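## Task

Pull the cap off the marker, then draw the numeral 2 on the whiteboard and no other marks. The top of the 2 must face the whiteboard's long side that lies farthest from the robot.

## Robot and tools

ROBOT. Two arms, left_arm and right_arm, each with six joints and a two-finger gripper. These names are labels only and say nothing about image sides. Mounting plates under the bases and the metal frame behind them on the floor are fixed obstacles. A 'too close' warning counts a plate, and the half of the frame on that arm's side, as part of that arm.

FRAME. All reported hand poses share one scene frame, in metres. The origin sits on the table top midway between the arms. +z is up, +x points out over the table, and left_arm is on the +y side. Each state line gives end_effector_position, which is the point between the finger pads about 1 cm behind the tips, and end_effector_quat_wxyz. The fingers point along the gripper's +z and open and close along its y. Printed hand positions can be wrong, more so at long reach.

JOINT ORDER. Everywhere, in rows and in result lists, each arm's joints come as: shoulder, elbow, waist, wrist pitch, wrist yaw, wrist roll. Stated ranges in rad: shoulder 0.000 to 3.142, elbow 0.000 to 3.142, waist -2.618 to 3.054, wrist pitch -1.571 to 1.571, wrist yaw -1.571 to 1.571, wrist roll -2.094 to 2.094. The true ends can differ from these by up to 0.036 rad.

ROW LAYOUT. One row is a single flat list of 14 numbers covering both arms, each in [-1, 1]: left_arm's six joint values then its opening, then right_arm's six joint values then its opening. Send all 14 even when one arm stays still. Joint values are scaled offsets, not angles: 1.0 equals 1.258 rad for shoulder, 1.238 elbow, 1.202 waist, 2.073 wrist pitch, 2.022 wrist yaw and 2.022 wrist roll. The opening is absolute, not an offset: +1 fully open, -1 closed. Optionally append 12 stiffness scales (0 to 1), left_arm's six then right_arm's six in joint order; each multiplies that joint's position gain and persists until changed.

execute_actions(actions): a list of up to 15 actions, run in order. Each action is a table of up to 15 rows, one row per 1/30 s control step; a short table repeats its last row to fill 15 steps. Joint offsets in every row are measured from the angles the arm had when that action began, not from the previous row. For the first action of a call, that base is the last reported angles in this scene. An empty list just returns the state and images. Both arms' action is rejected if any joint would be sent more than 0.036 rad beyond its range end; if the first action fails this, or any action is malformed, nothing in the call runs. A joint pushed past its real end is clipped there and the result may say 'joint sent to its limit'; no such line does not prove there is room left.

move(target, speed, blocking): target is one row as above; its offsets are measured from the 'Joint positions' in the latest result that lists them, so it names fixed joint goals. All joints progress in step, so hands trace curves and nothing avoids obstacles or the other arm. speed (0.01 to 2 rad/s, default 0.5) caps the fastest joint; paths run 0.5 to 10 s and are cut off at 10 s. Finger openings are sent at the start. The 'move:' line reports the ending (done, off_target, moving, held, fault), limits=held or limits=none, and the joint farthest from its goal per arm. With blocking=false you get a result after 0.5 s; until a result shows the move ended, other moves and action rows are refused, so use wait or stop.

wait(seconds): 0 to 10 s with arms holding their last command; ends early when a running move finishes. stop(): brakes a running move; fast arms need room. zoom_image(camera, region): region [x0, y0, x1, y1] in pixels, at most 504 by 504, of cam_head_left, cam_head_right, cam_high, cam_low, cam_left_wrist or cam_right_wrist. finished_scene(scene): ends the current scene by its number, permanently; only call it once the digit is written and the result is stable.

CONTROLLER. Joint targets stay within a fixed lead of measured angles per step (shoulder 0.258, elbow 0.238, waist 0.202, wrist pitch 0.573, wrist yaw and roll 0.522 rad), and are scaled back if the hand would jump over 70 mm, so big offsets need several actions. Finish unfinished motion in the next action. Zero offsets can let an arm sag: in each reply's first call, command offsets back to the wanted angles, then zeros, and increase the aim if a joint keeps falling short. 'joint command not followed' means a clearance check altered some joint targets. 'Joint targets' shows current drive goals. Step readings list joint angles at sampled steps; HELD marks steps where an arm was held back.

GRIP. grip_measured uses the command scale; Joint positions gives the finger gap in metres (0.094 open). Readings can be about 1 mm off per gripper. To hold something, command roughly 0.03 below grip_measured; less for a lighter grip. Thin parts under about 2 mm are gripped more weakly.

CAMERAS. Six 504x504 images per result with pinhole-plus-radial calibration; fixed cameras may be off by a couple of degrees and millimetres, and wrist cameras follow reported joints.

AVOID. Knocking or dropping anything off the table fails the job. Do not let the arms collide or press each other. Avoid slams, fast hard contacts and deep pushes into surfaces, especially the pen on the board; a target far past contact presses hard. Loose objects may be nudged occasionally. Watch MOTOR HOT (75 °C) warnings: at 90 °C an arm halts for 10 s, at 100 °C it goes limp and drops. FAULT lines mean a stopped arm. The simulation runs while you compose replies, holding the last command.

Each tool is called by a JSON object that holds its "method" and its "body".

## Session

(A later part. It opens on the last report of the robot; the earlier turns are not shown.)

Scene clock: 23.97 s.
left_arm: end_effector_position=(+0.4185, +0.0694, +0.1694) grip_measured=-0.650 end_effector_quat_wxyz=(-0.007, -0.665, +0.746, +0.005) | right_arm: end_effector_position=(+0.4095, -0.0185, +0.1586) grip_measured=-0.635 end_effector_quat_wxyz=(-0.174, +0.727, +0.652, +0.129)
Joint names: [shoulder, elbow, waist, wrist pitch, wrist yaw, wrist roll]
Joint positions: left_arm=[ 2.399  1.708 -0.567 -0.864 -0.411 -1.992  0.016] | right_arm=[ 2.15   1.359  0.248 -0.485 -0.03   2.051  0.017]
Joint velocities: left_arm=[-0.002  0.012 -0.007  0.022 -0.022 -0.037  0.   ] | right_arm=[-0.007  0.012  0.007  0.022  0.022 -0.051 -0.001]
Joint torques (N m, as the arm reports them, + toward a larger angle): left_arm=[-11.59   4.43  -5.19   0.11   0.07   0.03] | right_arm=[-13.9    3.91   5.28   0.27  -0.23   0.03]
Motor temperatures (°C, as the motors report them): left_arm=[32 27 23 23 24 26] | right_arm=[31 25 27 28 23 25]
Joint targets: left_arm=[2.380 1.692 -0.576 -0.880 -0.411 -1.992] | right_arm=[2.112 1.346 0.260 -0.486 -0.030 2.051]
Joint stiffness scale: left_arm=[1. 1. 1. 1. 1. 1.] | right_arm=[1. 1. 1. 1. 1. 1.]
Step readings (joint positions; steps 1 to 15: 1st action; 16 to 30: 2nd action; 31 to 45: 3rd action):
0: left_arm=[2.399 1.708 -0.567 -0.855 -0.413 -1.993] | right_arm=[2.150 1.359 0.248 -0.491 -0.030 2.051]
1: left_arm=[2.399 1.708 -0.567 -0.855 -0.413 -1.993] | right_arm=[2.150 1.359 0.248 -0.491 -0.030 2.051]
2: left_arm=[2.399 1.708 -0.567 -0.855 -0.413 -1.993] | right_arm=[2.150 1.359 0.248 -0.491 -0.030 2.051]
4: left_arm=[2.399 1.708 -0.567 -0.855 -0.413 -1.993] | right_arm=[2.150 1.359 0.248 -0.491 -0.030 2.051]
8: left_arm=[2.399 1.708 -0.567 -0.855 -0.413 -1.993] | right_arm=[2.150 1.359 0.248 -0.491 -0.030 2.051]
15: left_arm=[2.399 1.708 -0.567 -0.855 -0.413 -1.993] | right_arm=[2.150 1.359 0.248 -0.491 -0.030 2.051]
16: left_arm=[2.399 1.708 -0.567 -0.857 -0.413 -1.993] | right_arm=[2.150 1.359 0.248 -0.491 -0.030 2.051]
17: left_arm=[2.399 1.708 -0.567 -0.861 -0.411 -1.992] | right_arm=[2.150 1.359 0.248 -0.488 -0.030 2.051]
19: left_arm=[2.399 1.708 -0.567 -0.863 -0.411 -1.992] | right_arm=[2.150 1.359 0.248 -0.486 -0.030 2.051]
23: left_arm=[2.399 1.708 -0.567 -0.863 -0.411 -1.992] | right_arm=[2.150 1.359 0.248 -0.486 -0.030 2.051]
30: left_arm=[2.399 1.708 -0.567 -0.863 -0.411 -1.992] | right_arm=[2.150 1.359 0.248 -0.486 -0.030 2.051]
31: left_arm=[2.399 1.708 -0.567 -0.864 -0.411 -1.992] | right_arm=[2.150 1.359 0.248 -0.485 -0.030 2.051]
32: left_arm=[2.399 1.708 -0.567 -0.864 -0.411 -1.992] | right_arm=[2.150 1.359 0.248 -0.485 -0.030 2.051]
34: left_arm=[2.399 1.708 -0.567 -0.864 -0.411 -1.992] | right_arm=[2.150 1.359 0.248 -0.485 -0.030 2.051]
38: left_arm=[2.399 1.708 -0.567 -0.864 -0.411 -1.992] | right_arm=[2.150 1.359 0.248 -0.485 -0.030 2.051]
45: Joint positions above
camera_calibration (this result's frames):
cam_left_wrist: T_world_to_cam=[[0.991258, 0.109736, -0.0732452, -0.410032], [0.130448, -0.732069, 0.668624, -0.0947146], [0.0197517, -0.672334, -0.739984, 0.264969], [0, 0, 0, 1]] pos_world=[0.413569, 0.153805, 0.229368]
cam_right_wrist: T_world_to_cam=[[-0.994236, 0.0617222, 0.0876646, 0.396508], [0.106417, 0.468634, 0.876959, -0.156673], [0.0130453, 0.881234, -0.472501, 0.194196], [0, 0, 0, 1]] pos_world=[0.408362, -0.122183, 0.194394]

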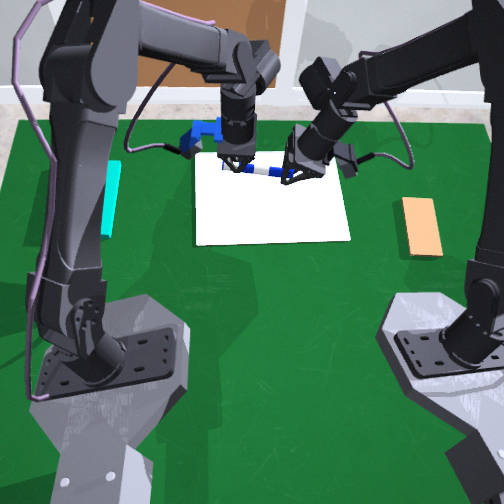

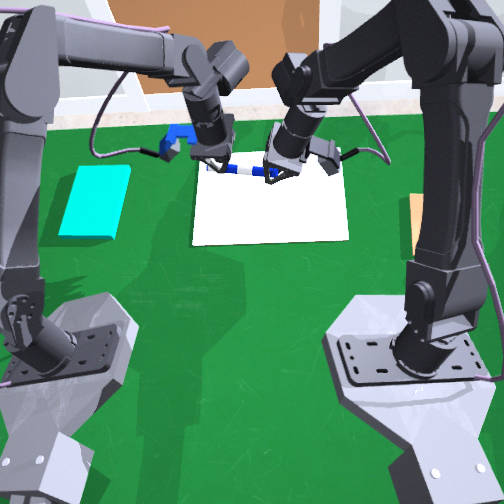

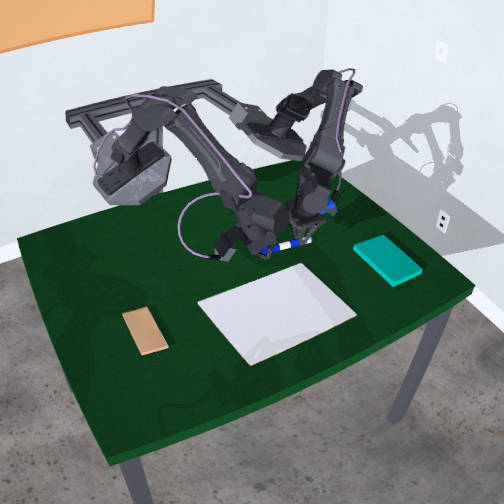

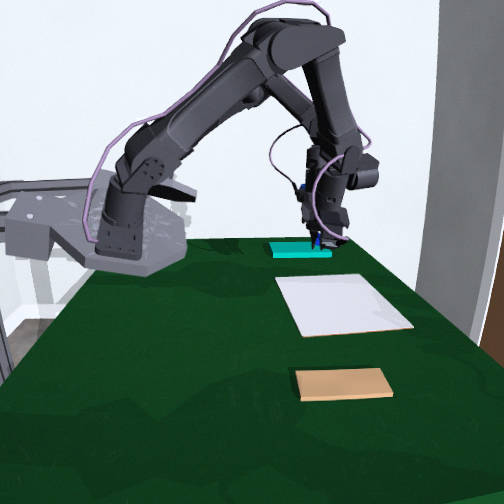

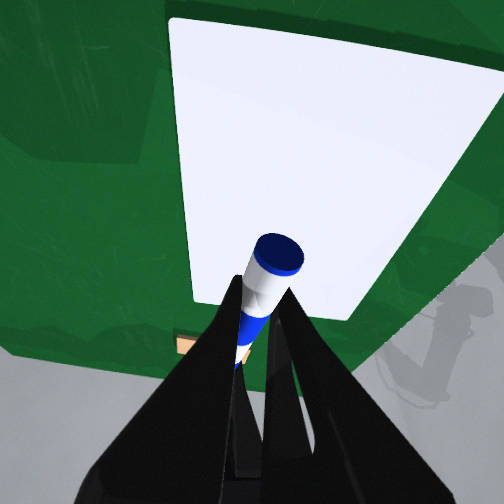

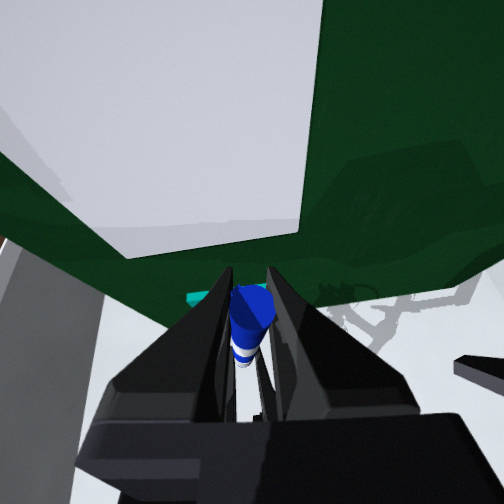

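{"method": "execute_actions", "body": {"actions": [[[-0.015,-0.013,-0.007,0,0,0,-0.1,-0.03,-0.01,0.01,0,0,0,-0.72]],[[-0.015,-0.013,-0.007,0,0,0,0.0,-0.03,-0.01,0.01,0,0,0,-0.72]]]}}

{"method": "move", "body": {"target": [-0.13,-0.013,-0.007,0,0,0,0,-0.03,-0.01,0.01,0,0,0,-0.72], "speed": 0.5}}

{"method": "move", "body": {"target": [-0.13,-0.22,0.298,0.115,0.372,0.223,0,-0.03,-0.01,0.01,0,0,0,-0.72], "speed": 0.8}}

Scene clock: 26.03 s.
left_arm: end_effector_position=(+0.4185, +0.0694, +0.1694) grip_measured=-0.002 end_effector_quat_wxyz=(-0.007, -0.665, +0.746, +0.005) | right_arm: end_effector_position=(+0.4095, -0.0185, +0.1586) grip_measured=-0.635 end_effector_quat_wxyz=(-0.174, +0.727, +0.652, +0.129)
Joint names: [shoulder, elbow, waist, wrist pitch, wrist yaw, wrist roll]
Joint positions: left_arm=[ 2.399  1.708 -0.567 -0.864 -0.411 -1.992  0.047] | right_arm=[ 2.15   1.359  0.248 -0.485 -0.03   2.051  0.017]
Joint velocities: left_arm=[-0.017  0.012 -0.012  0.037  0.007 -0.051  0.001] | right_arm=[ 0.012 -0.007 -0.007 -0.022  0.037 -0.007  0.   ]
Joint torques (N m, as the arm reports them, + toward a larger angle): left_arm=[-11.58   4.46  -5.25   0.3    0.07   0.04] | right_arm=[-13.92   3.95   5.26   0.28  -0.23   0.03]
Motor temperatures (°C, as the motors report them): left_arm=[33 27 24 23 24 26] | right_arm=[31 25 27 28 23 25]
Joint targets: left_arm=[2.380 1.692 -0.576 -0.864 -0.411 -1.992] | right_arm=[2.112 1.346 0.260 -0.485 -0.030 2.051]
Joint stiffness scale: left_arm=[1. 1. 1. 1. 1. 1.] | right_arm=[1. 1. 1. 1. 1. 1.]
Step readings (joint positions; steps 1 to 15: 1st action; 16 to 30: 2nd action):
0: left_arm=[2.399 1.708 -0.567 -0.864 -0.411 -1.992] | right_arm=[2.150 1.359 0.248 -0.485 -0.030 2.051]
1: left_arm=[2.399 1.708 -0.567 -0.864 -0.411 -1.992] | right_arm=[2.150 1.359 0.248 -0.485 -0.030 2.051]
2: left_arm=[2.399 1.708 -0.567 -0.864 -0.411 -1.992] | right_arm=[2.150 1.359 0.248 -0.485 -0.030 2.051]
4: left_arm=[2.399 1.708 -0.567 -0.864 -0.411 -1.992] | right_arm=[2.150 1.359 0.248 -0.485 -0.030 2.051]
8: left_arm=[2.399 1.708 -0.567 -0.864 -0.411 -1.992] | right_arm=[2.150 1.359 0.248 -0.485 -0.030 2.051]
15: left_arm=[2.399 1.708 -0.567 -0.864 -0.411 -1.992] | right_arm=[2.150 1.359 0.248 -0.485 -0.030 2.051]
16: left_arm=[2.399 1.708 -0.567 -0.864 -0.411 -1.992] | right_arm=[2.150 1.359 0.248 -0.485 -0.030 2.051]
17: left_arm=[2.399 1.708 -0.567 -0.864 -0.411 -1.992] | right_arm=[2.150 1.359 0.248 -0.485 -0.030 2.051]
19: left_arm=[2.399 1.708 -0.567 -0.864 -0.411 -1.992] | right_arm=[2.150 1.359 0.248 -0.485 -0.030 2.051]
23: left_arm=[2.399 1.708 -0.567 -0.864 -0.411 -1.992] | right_arm=[2.150 1.359 0.248 -0.485 -0.030 2.051]
30: Joint positions above
camera_calibration (this result's frames):
cam_left_wrist: T_world_to_cam=[[0.991258, 0.109736, -0.0732452, -0.410032], [0.130448, -0.732069, 0.668624, -0.0947146], [0.0197517, -0.672334, -0.739984, 0.264969], [0, 0, 0, 1]] pos_world=[0.413569, 0.153805, 0.229368]
cam_right_wrist: T_world_to_cam=[[-0.994236, 0.0617222, 0.0876646, 0.396508], [0.106417, 0.468634, 0.876959, -0.156673], [0.0130453, 0.881234, -0.472501, 0.194196], [0, 0, 0, 1]] pos_world=[0.408362, -0.122183, 0.194394]

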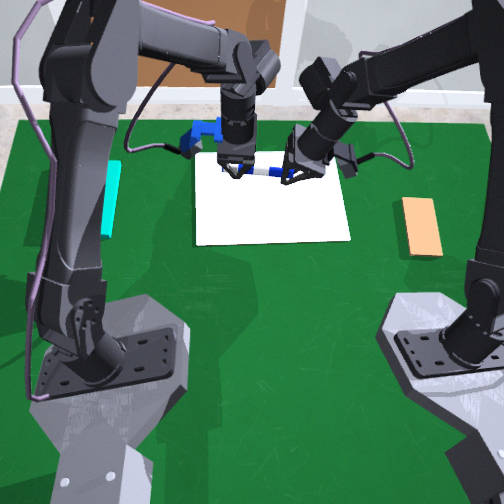

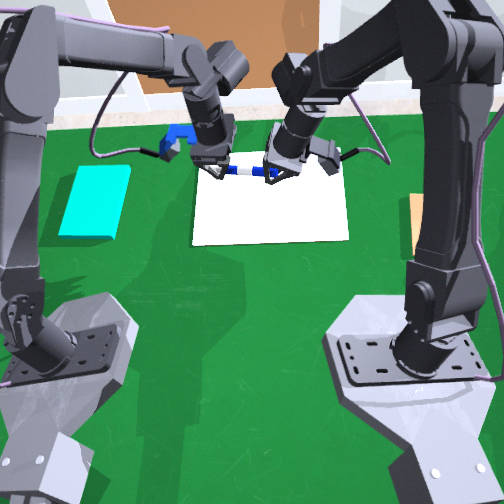

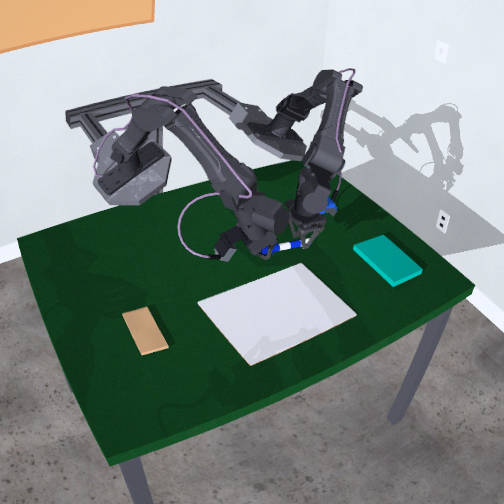

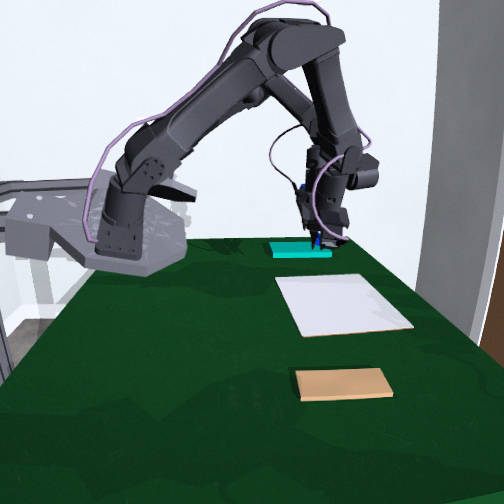

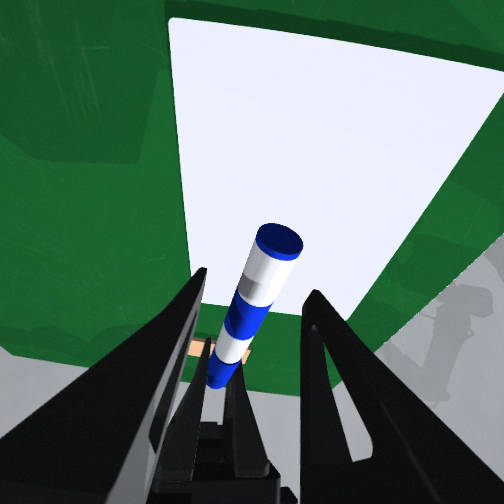

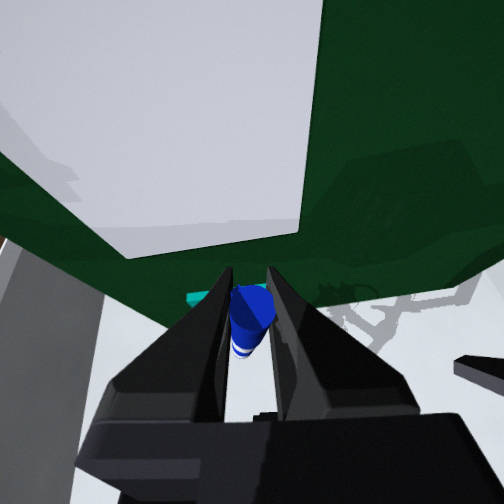

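Scene clock: 26.93 s.
left_arm: end_effector_position=(+0.4545, +0.0821, +0.2349) grip_measured=-0.002 end_effector_quat_wxyz=(+0.016, -0.689, +0.721, -0.070) | right_arm: end_effector_position=(+0.4095, -0.0185, +0.1586) grip_measured=-0.635 end_effector_quat_wxyz=(-0.174, +0.727, +0.652, +0.129)
Joint names: [shoulder, elbow, waist, wrist pitch, wrist yaw, wrist roll]
Joint positions: left_arm=[ 2.232  1.706 -0.567 -0.858 -0.41  -1.992  0.047] | right_arm=[ 2.15   1.359  0.248 -0.485 -0.03   2.051  0.017]
Joint velocities: left_arm=[-0.007  0.012  0.007  0.051  0.066  0.007 -0.   ] | right_arm=[ 0.017 -0.007  0.002 -0.022 -0.022 -0.022  0.   ]
Joint torques (N m, as the arm reports them, + toward a larger angle): left_arm=[-9.62  5.26 -5.1   0.55  0.06  0.02] | right_arm=[-13.91   3.96   5.25   0.28  -0.24   0.03]
Motor temperatures (°C, as the motors report them): left_arm=[33 27 24 23 24 26] | right_arm=[32 25 27 28 23 25]
Joint targets: left_arm=[2.236 1.692 -0.576 -0.864 -0.411 -1.992] | right_arm=[2.112 1.346 0.260 -0.485 -0.030 2.051]
Joint stiffness scale: left_arm=[1. 1. 1. 1. 1. 1.] | right_arm=[1. 1. 1. 1. 1. 1.]
move: off_target (right_arm); limits=none; left_arm: farthest joint: the elbow, 0.014 radians from its target (0.016 radians at the start); right_arm: farthest joint: the shoulder, 0.037 radians from its target (0.037 radians at the start)
camera_calibration (this result's frames):
cam_left_wrist: T_world_to_cam=[[0.98287, 0.177906, 0.0481343, -0.472619], [0.0847159, -0.668047, 0.739281, -0.135035], [0.163678, -0.722539, -0.671675, 0.243946], [0, 0, 0, 1]] pos_world=[0.436034, 0.170132, 0.28643]
cam_right_wrist: T_world_to_cam=[[-0.994236, 0.0617222, 0.0876646, 0.396508], [0.106417, 0.468634, 0.876959, -0.156673], [0.0130453, 0.881234, -0.472501, 0.194196], [0, 0, 0, 1]] pos_world=[0.408362, -0.122183, 0.194394]

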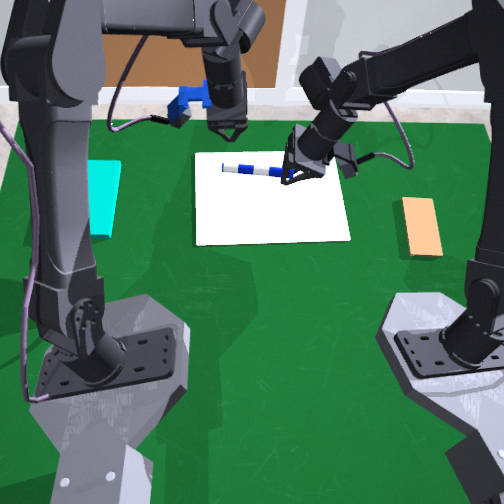

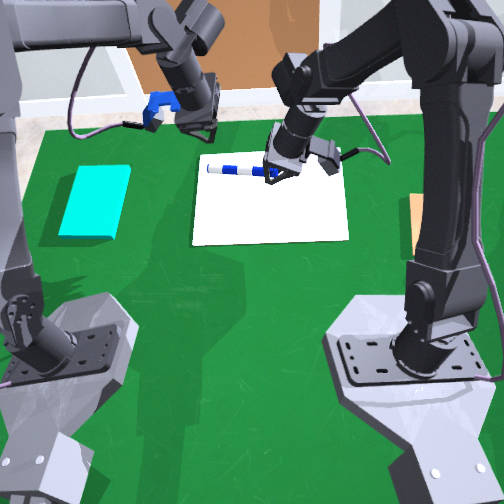

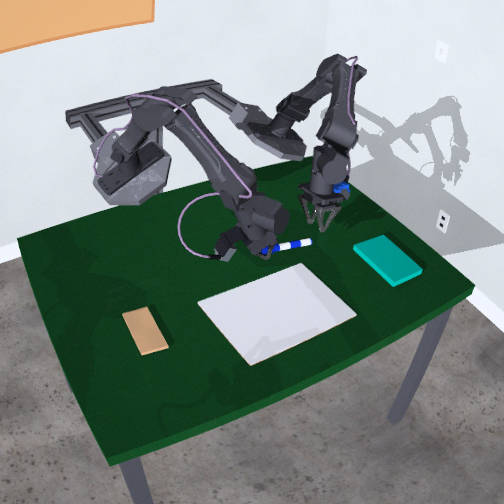

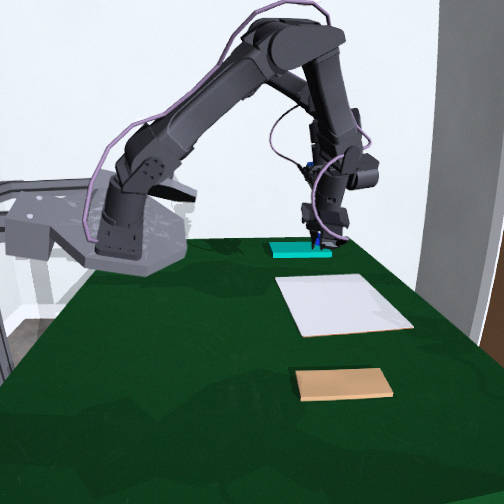

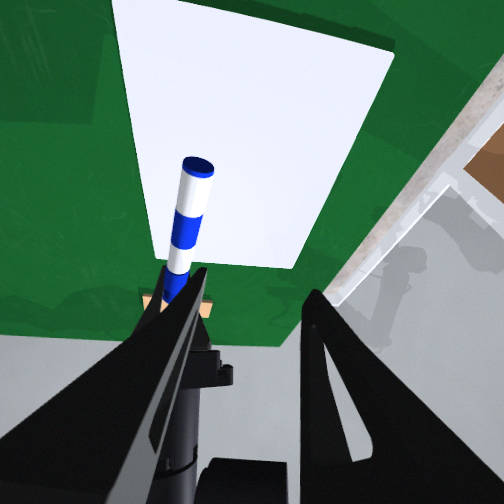

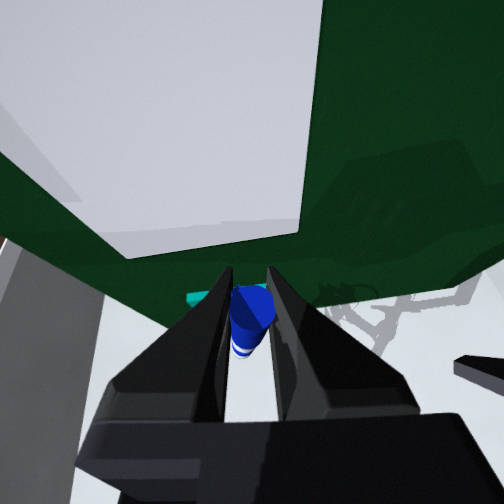

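Scene clock: 28.77 s.
left_arm: end_effector_position=(+0.4534, +0.1221, +0.2174) grip_measured=-0.002 end_effector_quat_wxyz=(-0.217, -0.609, +0.711, -0.278) | right_arm: end_effector_position=(+0.4095, -0.0185, +0.1586) grip_measured=-0.635 end_effector_quat_wxyz=(-0.174, +0.727, +0.652, +0.129)
Joint names: [shoulder, elbow, waist, wrist pitch, wrist yaw, wrist roll]
Joint positions: left_arm=[ 2.087  1.45  -0.201 -0.622  0.331 -1.548  0.047] | right_arm=[ 2.15   1.359  0.248 -0.485 -0.03   2.051  0.017]
Joint velocities: left_arm=[ 0.012 -0.007 -0.002  0.007 -0.051 -0.022 -0.   ] | right_arm=[ 0.002 -0.012 -0.007 -0.081 -0.007  0.007 -0.   ]
Joint torques (N m, as the arm reports them, + toward a larger angle): left_arm=[-10.83   4.47  -4.25   0.57   0.57   0.07] | right_arm=[-13.95   3.9    5.27   0.29  -0.23   0.03]
Motor temperatures (°C, as the motors report them): left_arm=[33 27 24 23 24 26] | right_arm=[32 25 27 28 23 25]
Joint targets: left_arm=[2.069 1.434 -0.209 -0.619 0.343 -1.541] | right_arm=[2.112 1.346 0.260 -0.485 -0.030 2.051]
Joint stiffness scale: left_arm=[1. 1. 1. 1. 1. 1.] | right_arm=[1. 1. 1. 1. 1. 1.]
move: off_target (right_arm); limits=none; left_arm: farthest joint: the shoulder, 0.019 radians from its target (0.164 radians at the start); right_arm: farthest joint: the shoulder, 0.037 radians from its target (0.037 radians at the start)
camera_calibration (this result's frames):
cam_left_wrist: T_world_to_cam=[[0.997898, 0.0269882, -0.0589086, -0.442928], [0.061549, -0.110594, 0.991958, -0.207731], [0.0202563, -0.993499, -0.112022, 0.237745], [0, 0, 0, 1]] pos_world=[0.449967, 0.22518, 0.206601]
cam_right_wrist: T_world_to_cam=[[-0.994236, 0.0617222, 0.0876646, 0.396508], [0.106417, 0.468634, 0.876959, -0.156673], [0.0130453, 0.881234, -0.472501, 0.194196], [0, 0, 0, 1]] pos_world=[0.408362, -0.122183, 0.194394]

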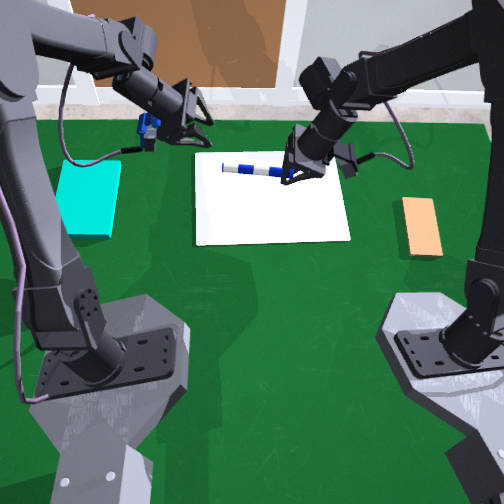

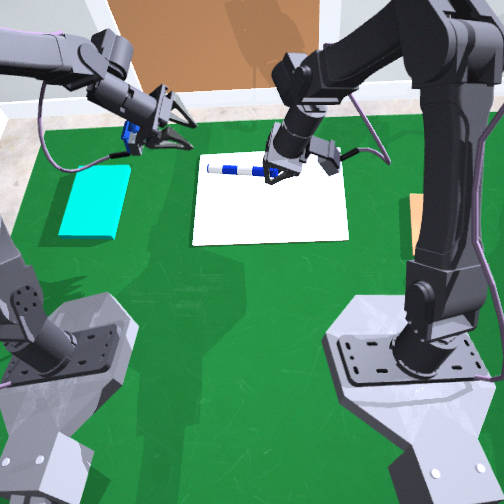

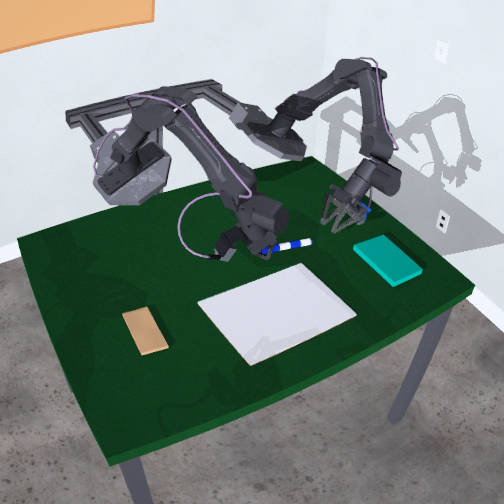

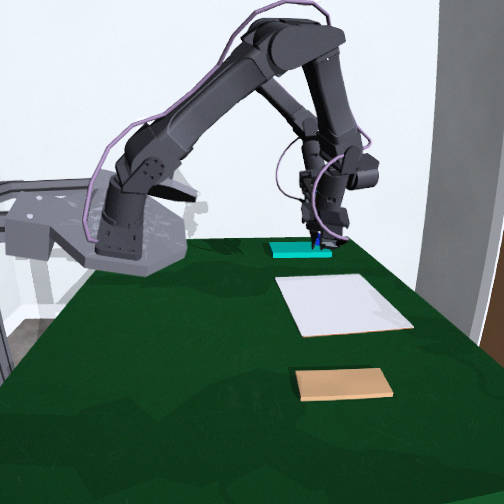

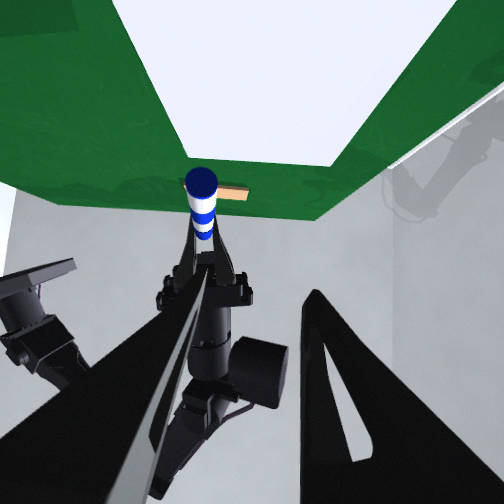

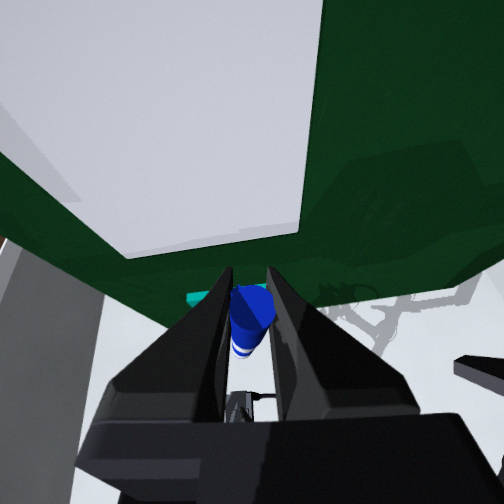

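{"method": "move", "body": {"target": [-0.014,-0.013,-0.085,0,0.005,0,0.3,-0.03,-0.01,0.01,0,0,0,-0.72], "speed": 0.5}}

{"method": "move", "body": {"target": [0.11,-0.013,-0.007,0.01,0.005,0,0.3,-0.03,-0.01,0.01,0,0,0,-0.72], "speed": 0.3}}

Scene clock: 30.17 s.
left_arm: end_effector_position=(+0.4402, +0.0821, +0.2358) grip_measured=+0.298 end_effector_quat_wxyz=(-0.226, -0.568, +0.737, -0.288) | right_arm: end_effector_position=(+0.4095, -0.0185, +0.1586) grip_measured=-0.635 end_effector_quat_wxyz=(-0.174, +0.727, +0.652, +0.129)
Joint names: [shoulder, elbow, waist, wrist pitch, wrist yaw, wrist roll]
Joint positions: left_arm=[ 2.087  1.45  -0.3   -0.622  0.334 -1.547  0.061] | right_arm=[ 2.15   1.359  0.248 -0.485 -0.03   2.051  0.017]
Joint velocities: left_arm=[-0.012 -0.007 -0.012 -0.022 -0.051 -0.037  0.   ] | right_arm=[-0.007 -0.012 -0.007 -0.037  0.007  0.051 -0.001]
Joint torques (N m, as the arm reports them, + toward a larger angle): left_arm=[-10.58   4.62  -4.07   0.63   0.57   0.01] | right_arm=[-13.93   3.97   5.22   0.28  -0.24   0.02]
Motor temperatures (°C, as the motors report them): left_arm=[33 27 24 23 24 26] | right_arm=[32 24 27 28 23 25]
Joint targets: left_arm=[2.070 1.434 -0.303 -0.622 0.341 -1.547] | right_arm=[2.112 1.346 0.260 -0.485 -0.030 2.051]
Joint stiffness scale: left_arm=[1. 1. 1. 1. 1. 1.] | right_arm=[1. 1. 1. 1. 1. 1.]
move: off_target (right_arm); limits=none; left_arm: farthest joint: the shoulder, 0.018 radians from its target (0.018 radians at the start); right_arm: farthest joint: the shoulder, 0.037 radians from its target (0.037 radians at the start)
camera_calibration (this result's frames):
cam_left_wrist: T_world_to_cam=[[0.997571, -0.0648717, -0.0253753, -0.42775], [0.0196097, -0.0880173, 0.995926, -0.213892], [-0.0668409, -0.994004, -0.0865314, 0.23268], [0, 0, 0, 1]] pos_world=[0.446458, 0.18471, 0.222301]
cam_right_wrist: T_world_to_cam=[[-0.994236, 0.0617222, 0.0876646, 0.396508], [0.106417, 0.468634, 0.876959, -0.156673], [0.0130453, 0.881234, -0.472501, 0.194196], [0, 0, 0, 1]] pos_world=[0.408362, -0.122183, 0.194394]

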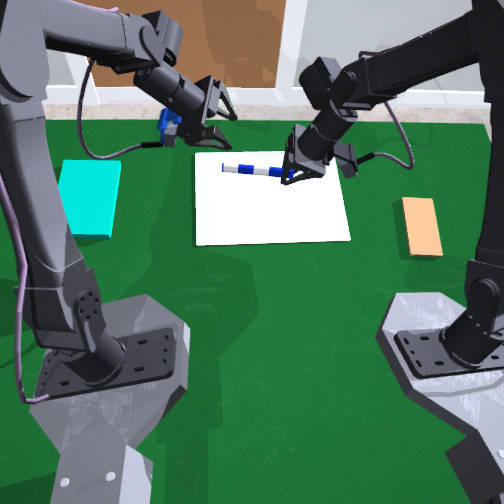

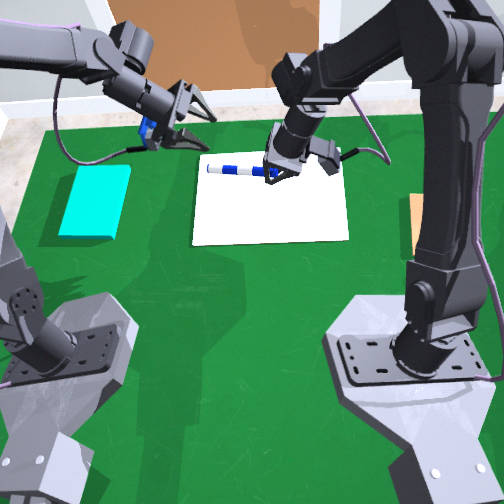

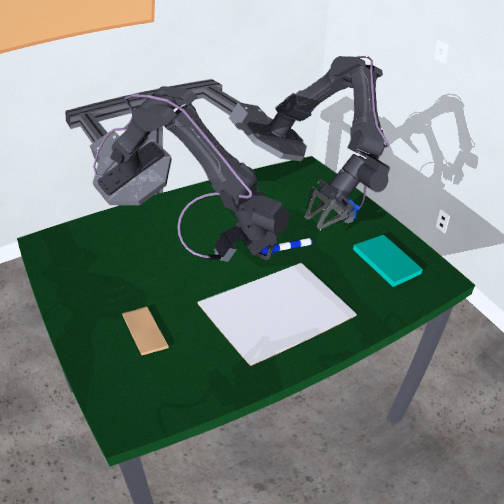

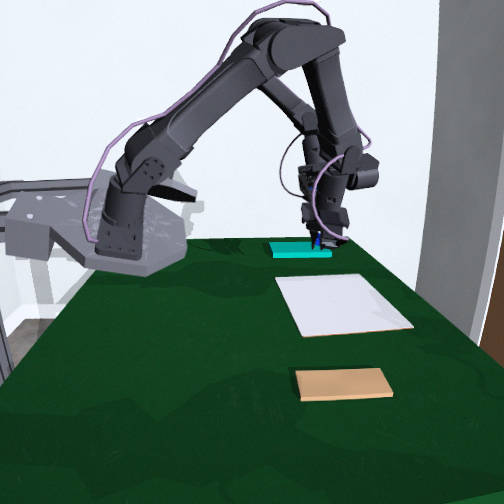

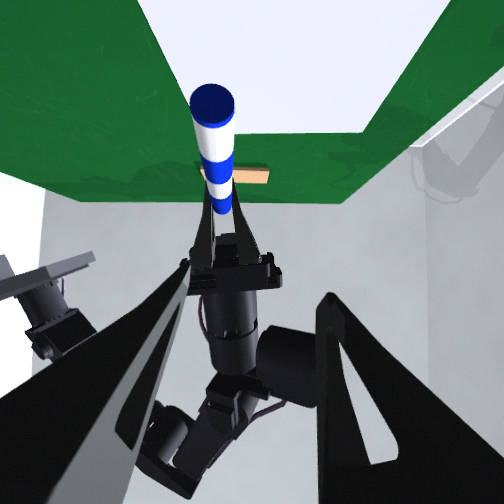

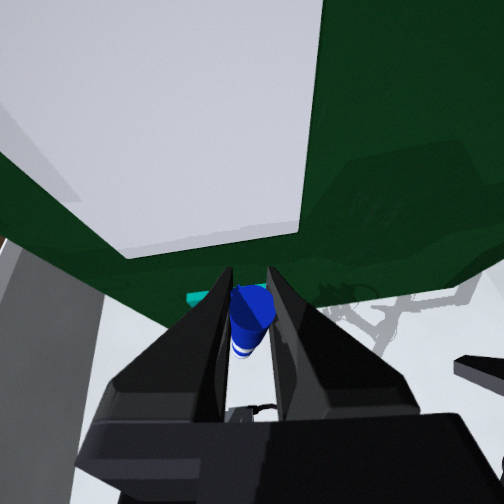

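Scene clock: 31.13 s.
left_arm: end_effector_position=(+0.4142, +0.0662, +0.1843) grip_measured=+0.298 end_effector_quat_wxyz=(-0.264, -0.568, +0.741, -0.242) | right_arm: end_effector_position=(+0.4095, -0.0185, +0.1586) grip_measured=-0.635 end_effector_quat_wxyz=(-0.174, +0.727, +0.652, +0.129)
Joint names: [shoulder, elbow, waist, wrist pitch, wrist yaw, wrist roll]
Joint positions: left_arm=[ 2.225  1.45  -0.3   -0.604  0.334 -1.547  0.061] | right_arm=[ 2.15   1.359  0.248 -0.485 -0.03   2.051  0.017]
Joint velocities: left_arm=[-0.017 -0.002  0.002 -0.051  0.007  0.007 -0.002] | right_arm=[ 0.012 -0.002 -0.012  0.037 -0.051 -0.037  0.001]
Joint torques (N m, as the arm reports them, + toward a larger angle): left_arm=[-9.52  4.16 -4.66  0.41  0.61  0.03] | right_arm=[-13.87   3.93   5.22   0.3   -0.24   0.03]
Motor temperatures (°C, as the motors report them): left_arm=[33 27 24 23 24 26] | right_arm=[33 24 27 28 23 25]
Joint targets: left_arm=[2.226 1.434 -0.308 -0.601 0.345 -1.547] | right_arm=[2.112 1.346 0.260 -0.485 -0.030 2.051]
Joint stiffness scale: left_arm=[1. 1. 1. 1. 1. 1.] | right_arm=[1. 1. 1. 1. 1. 1.]
move: off_target (right_arm); limits=none; left_arm: farthest joint: the elbow, 0.016 radians from its target (0.016 radians at the start); right_arm: farthest joint: the shoulder, 0.037 radians from its target (0.037 radians at the start)
camera_calibration (this result's frames):
cam_left_wrist: T_world_to_cam=[[0.984914, -0.108874, -0.134503, -0.375911], [0.121622, -0.117389, 0.98561, -0.201921], [-0.123096, -0.9871, -0.102377, 0.236479], [0, 0, 0, 1]] pos_world=[0.423908, 0.168798, 0.172664]
cam_right_wrist: T_world_to_cam=[[-0.994236, 0.0617222, 0.0876646, 0.396508], [0.106417, 0.468634, 0.876959, -0.156673], [0.0130453, 0.881234, -0.472501, 0.194196], [0, 0, 0, 1]] pos_world=[0.408362, -0.122183, 0.194394]

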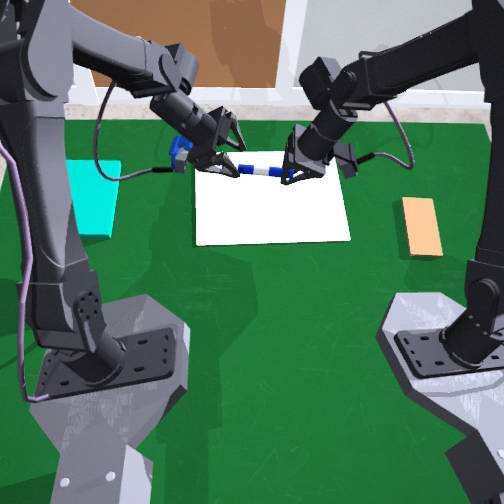

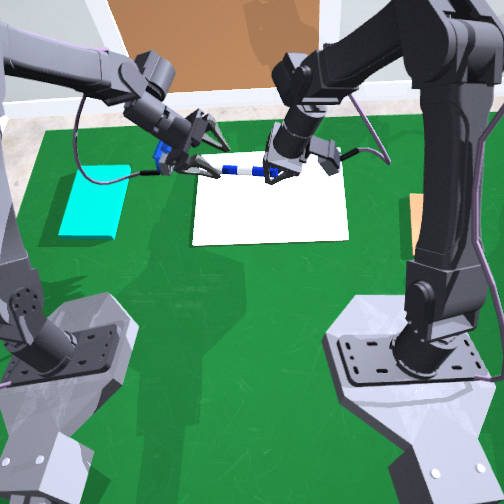

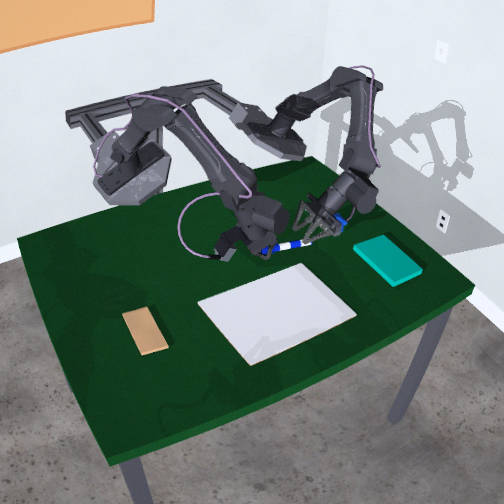

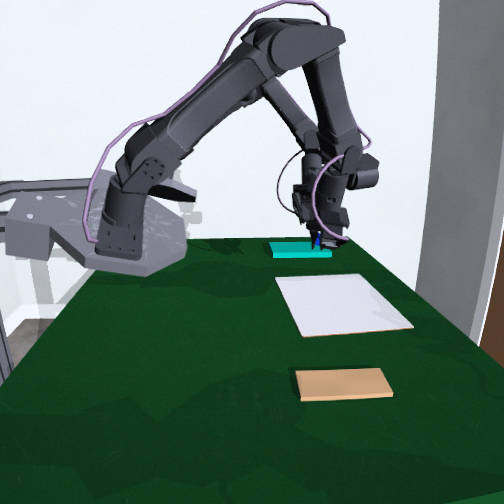

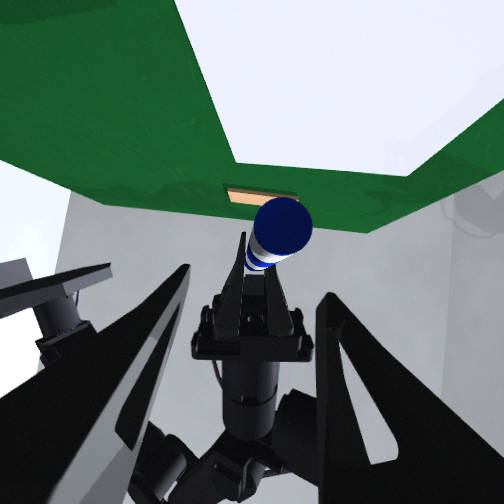

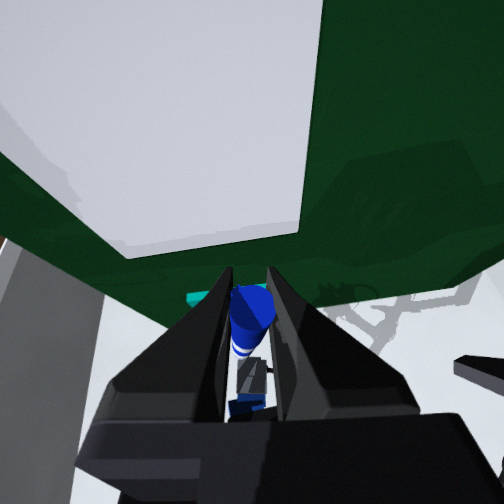

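{"method": "move", "body": {"target": [0.066,0.065,0.012,0,0.005,0,0.3,-0.03,-0.01,0.01,0,0,0,-0.72], "speed": 0.2}}

Scene clock: 32.23 s.
left_arm: end_effector_position=(+0.4208, +0.0639, +0.1648) grip_measured=+0.298 end_effector_quat_wxyz=(-0.269, -0.574, +0.737, -0.234) | right_arm: end_effector_position=(+0.4095, -0.0185, +0.1586) grip_measured=-0.635 end_effector_quat_wxyz=(-0.174, +0.727, +0.652, +0.129)
Joint names: [shoulder, elbow, waist, wrist pitch, wrist yaw, wrist roll]
Joint positions: left_arm=[ 2.299  1.506 -0.285 -0.603  0.334 -1.547  0.061] | right_arm=[ 2.15   1.359  0.248 -0.485 -0.03   2.051  0.017]
Joint velocities: left_arm=[-0.002 -0.002  0.002 -0.007  0.037 -0.022 -0.001] | right_arm=[-0.002  0.007 -0.007 -0.022  0.081  0.037 -0.   ]
Joint torques (N m, as the arm reports them, + toward a larger angle): left_arm=[-9.34  6.65 -4.26  0.35  0.61  0.03] | right_arm=[-13.89   3.98   5.26   0.27  -0.24   0.03]
Motor temperatures (°C, as the motors report them): left_arm=[33 27 24 23 24 26] | right_arm=[33 24 27 28 23 25]
Joint targets: left_arm=[2.308 1.531 -0.285 -0.604 0.345 -1.547] | right_arm=[2.112 1.346 0.260 -0.485 -0.030 2.051]
Joint stiffness scale: left_arm=[1. 1. 1. 1. 1. 1.] | right_arm=[1. 1. 1. 1. 1. 1.]
move: off_target (left_arm, right_arm); limits=none; left_arm: farthest joint: the elbow, 0.024 radians from its target (0.080 radians at the start); right_arm: farthest joint: the shoulder, 0.037 radians from its target (0.037 radians at the start)
camera_calibration (this result's frames):
cam_left_wrist: T_world_to_cam=[[0.982766, -0.100516, -0.155135, -0.381542], [0.142406, -0.123401, 0.982086, -0.191538], [-0.117859, -0.987253, -0.10696, 0.231547], [0, 0, 0, 1]] pos_world=[0.429533, 0.166608, 0.153682]
cam_right_wrist: T_world_to_cam=[[-0.994236, 0.0617222, 0.0876646, 0.396508], [0.106417, 0.468634, 0.876959, -0.156673], [0.0130453, 0.881234, -0.472501, 0.194196], [0, 0, 0, 1]] pos_world=[0.408362, -0.122183, 0.194394]

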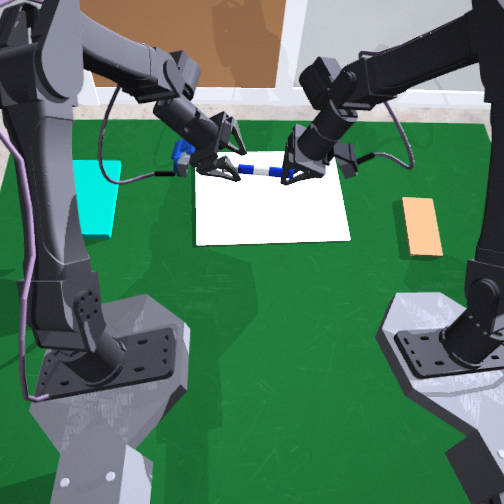

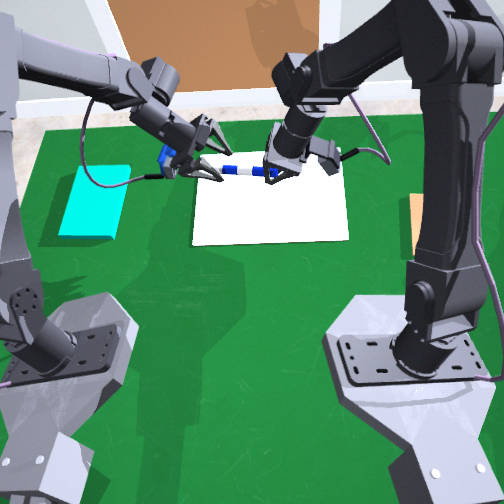

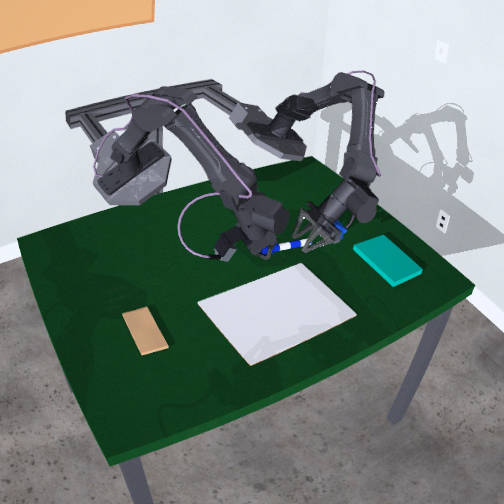

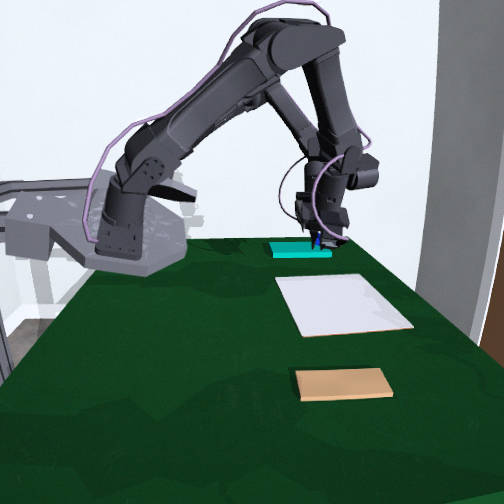

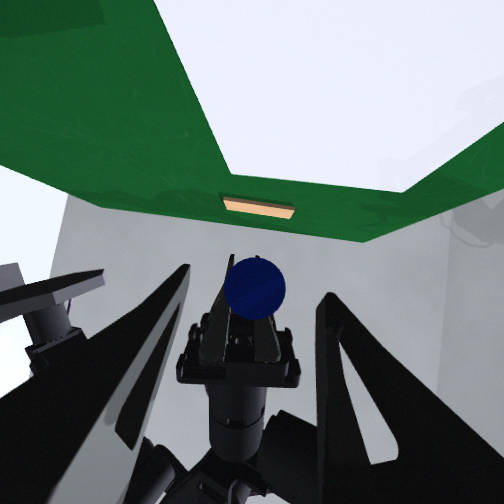

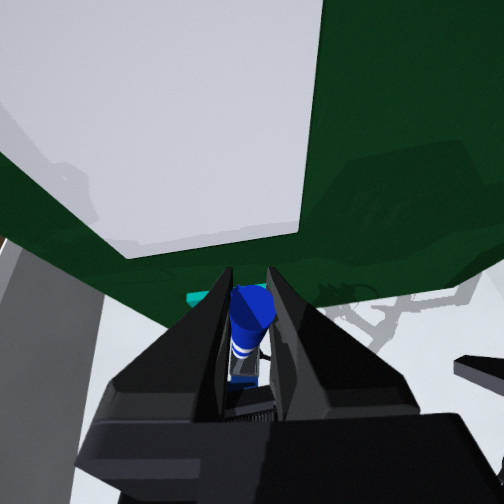

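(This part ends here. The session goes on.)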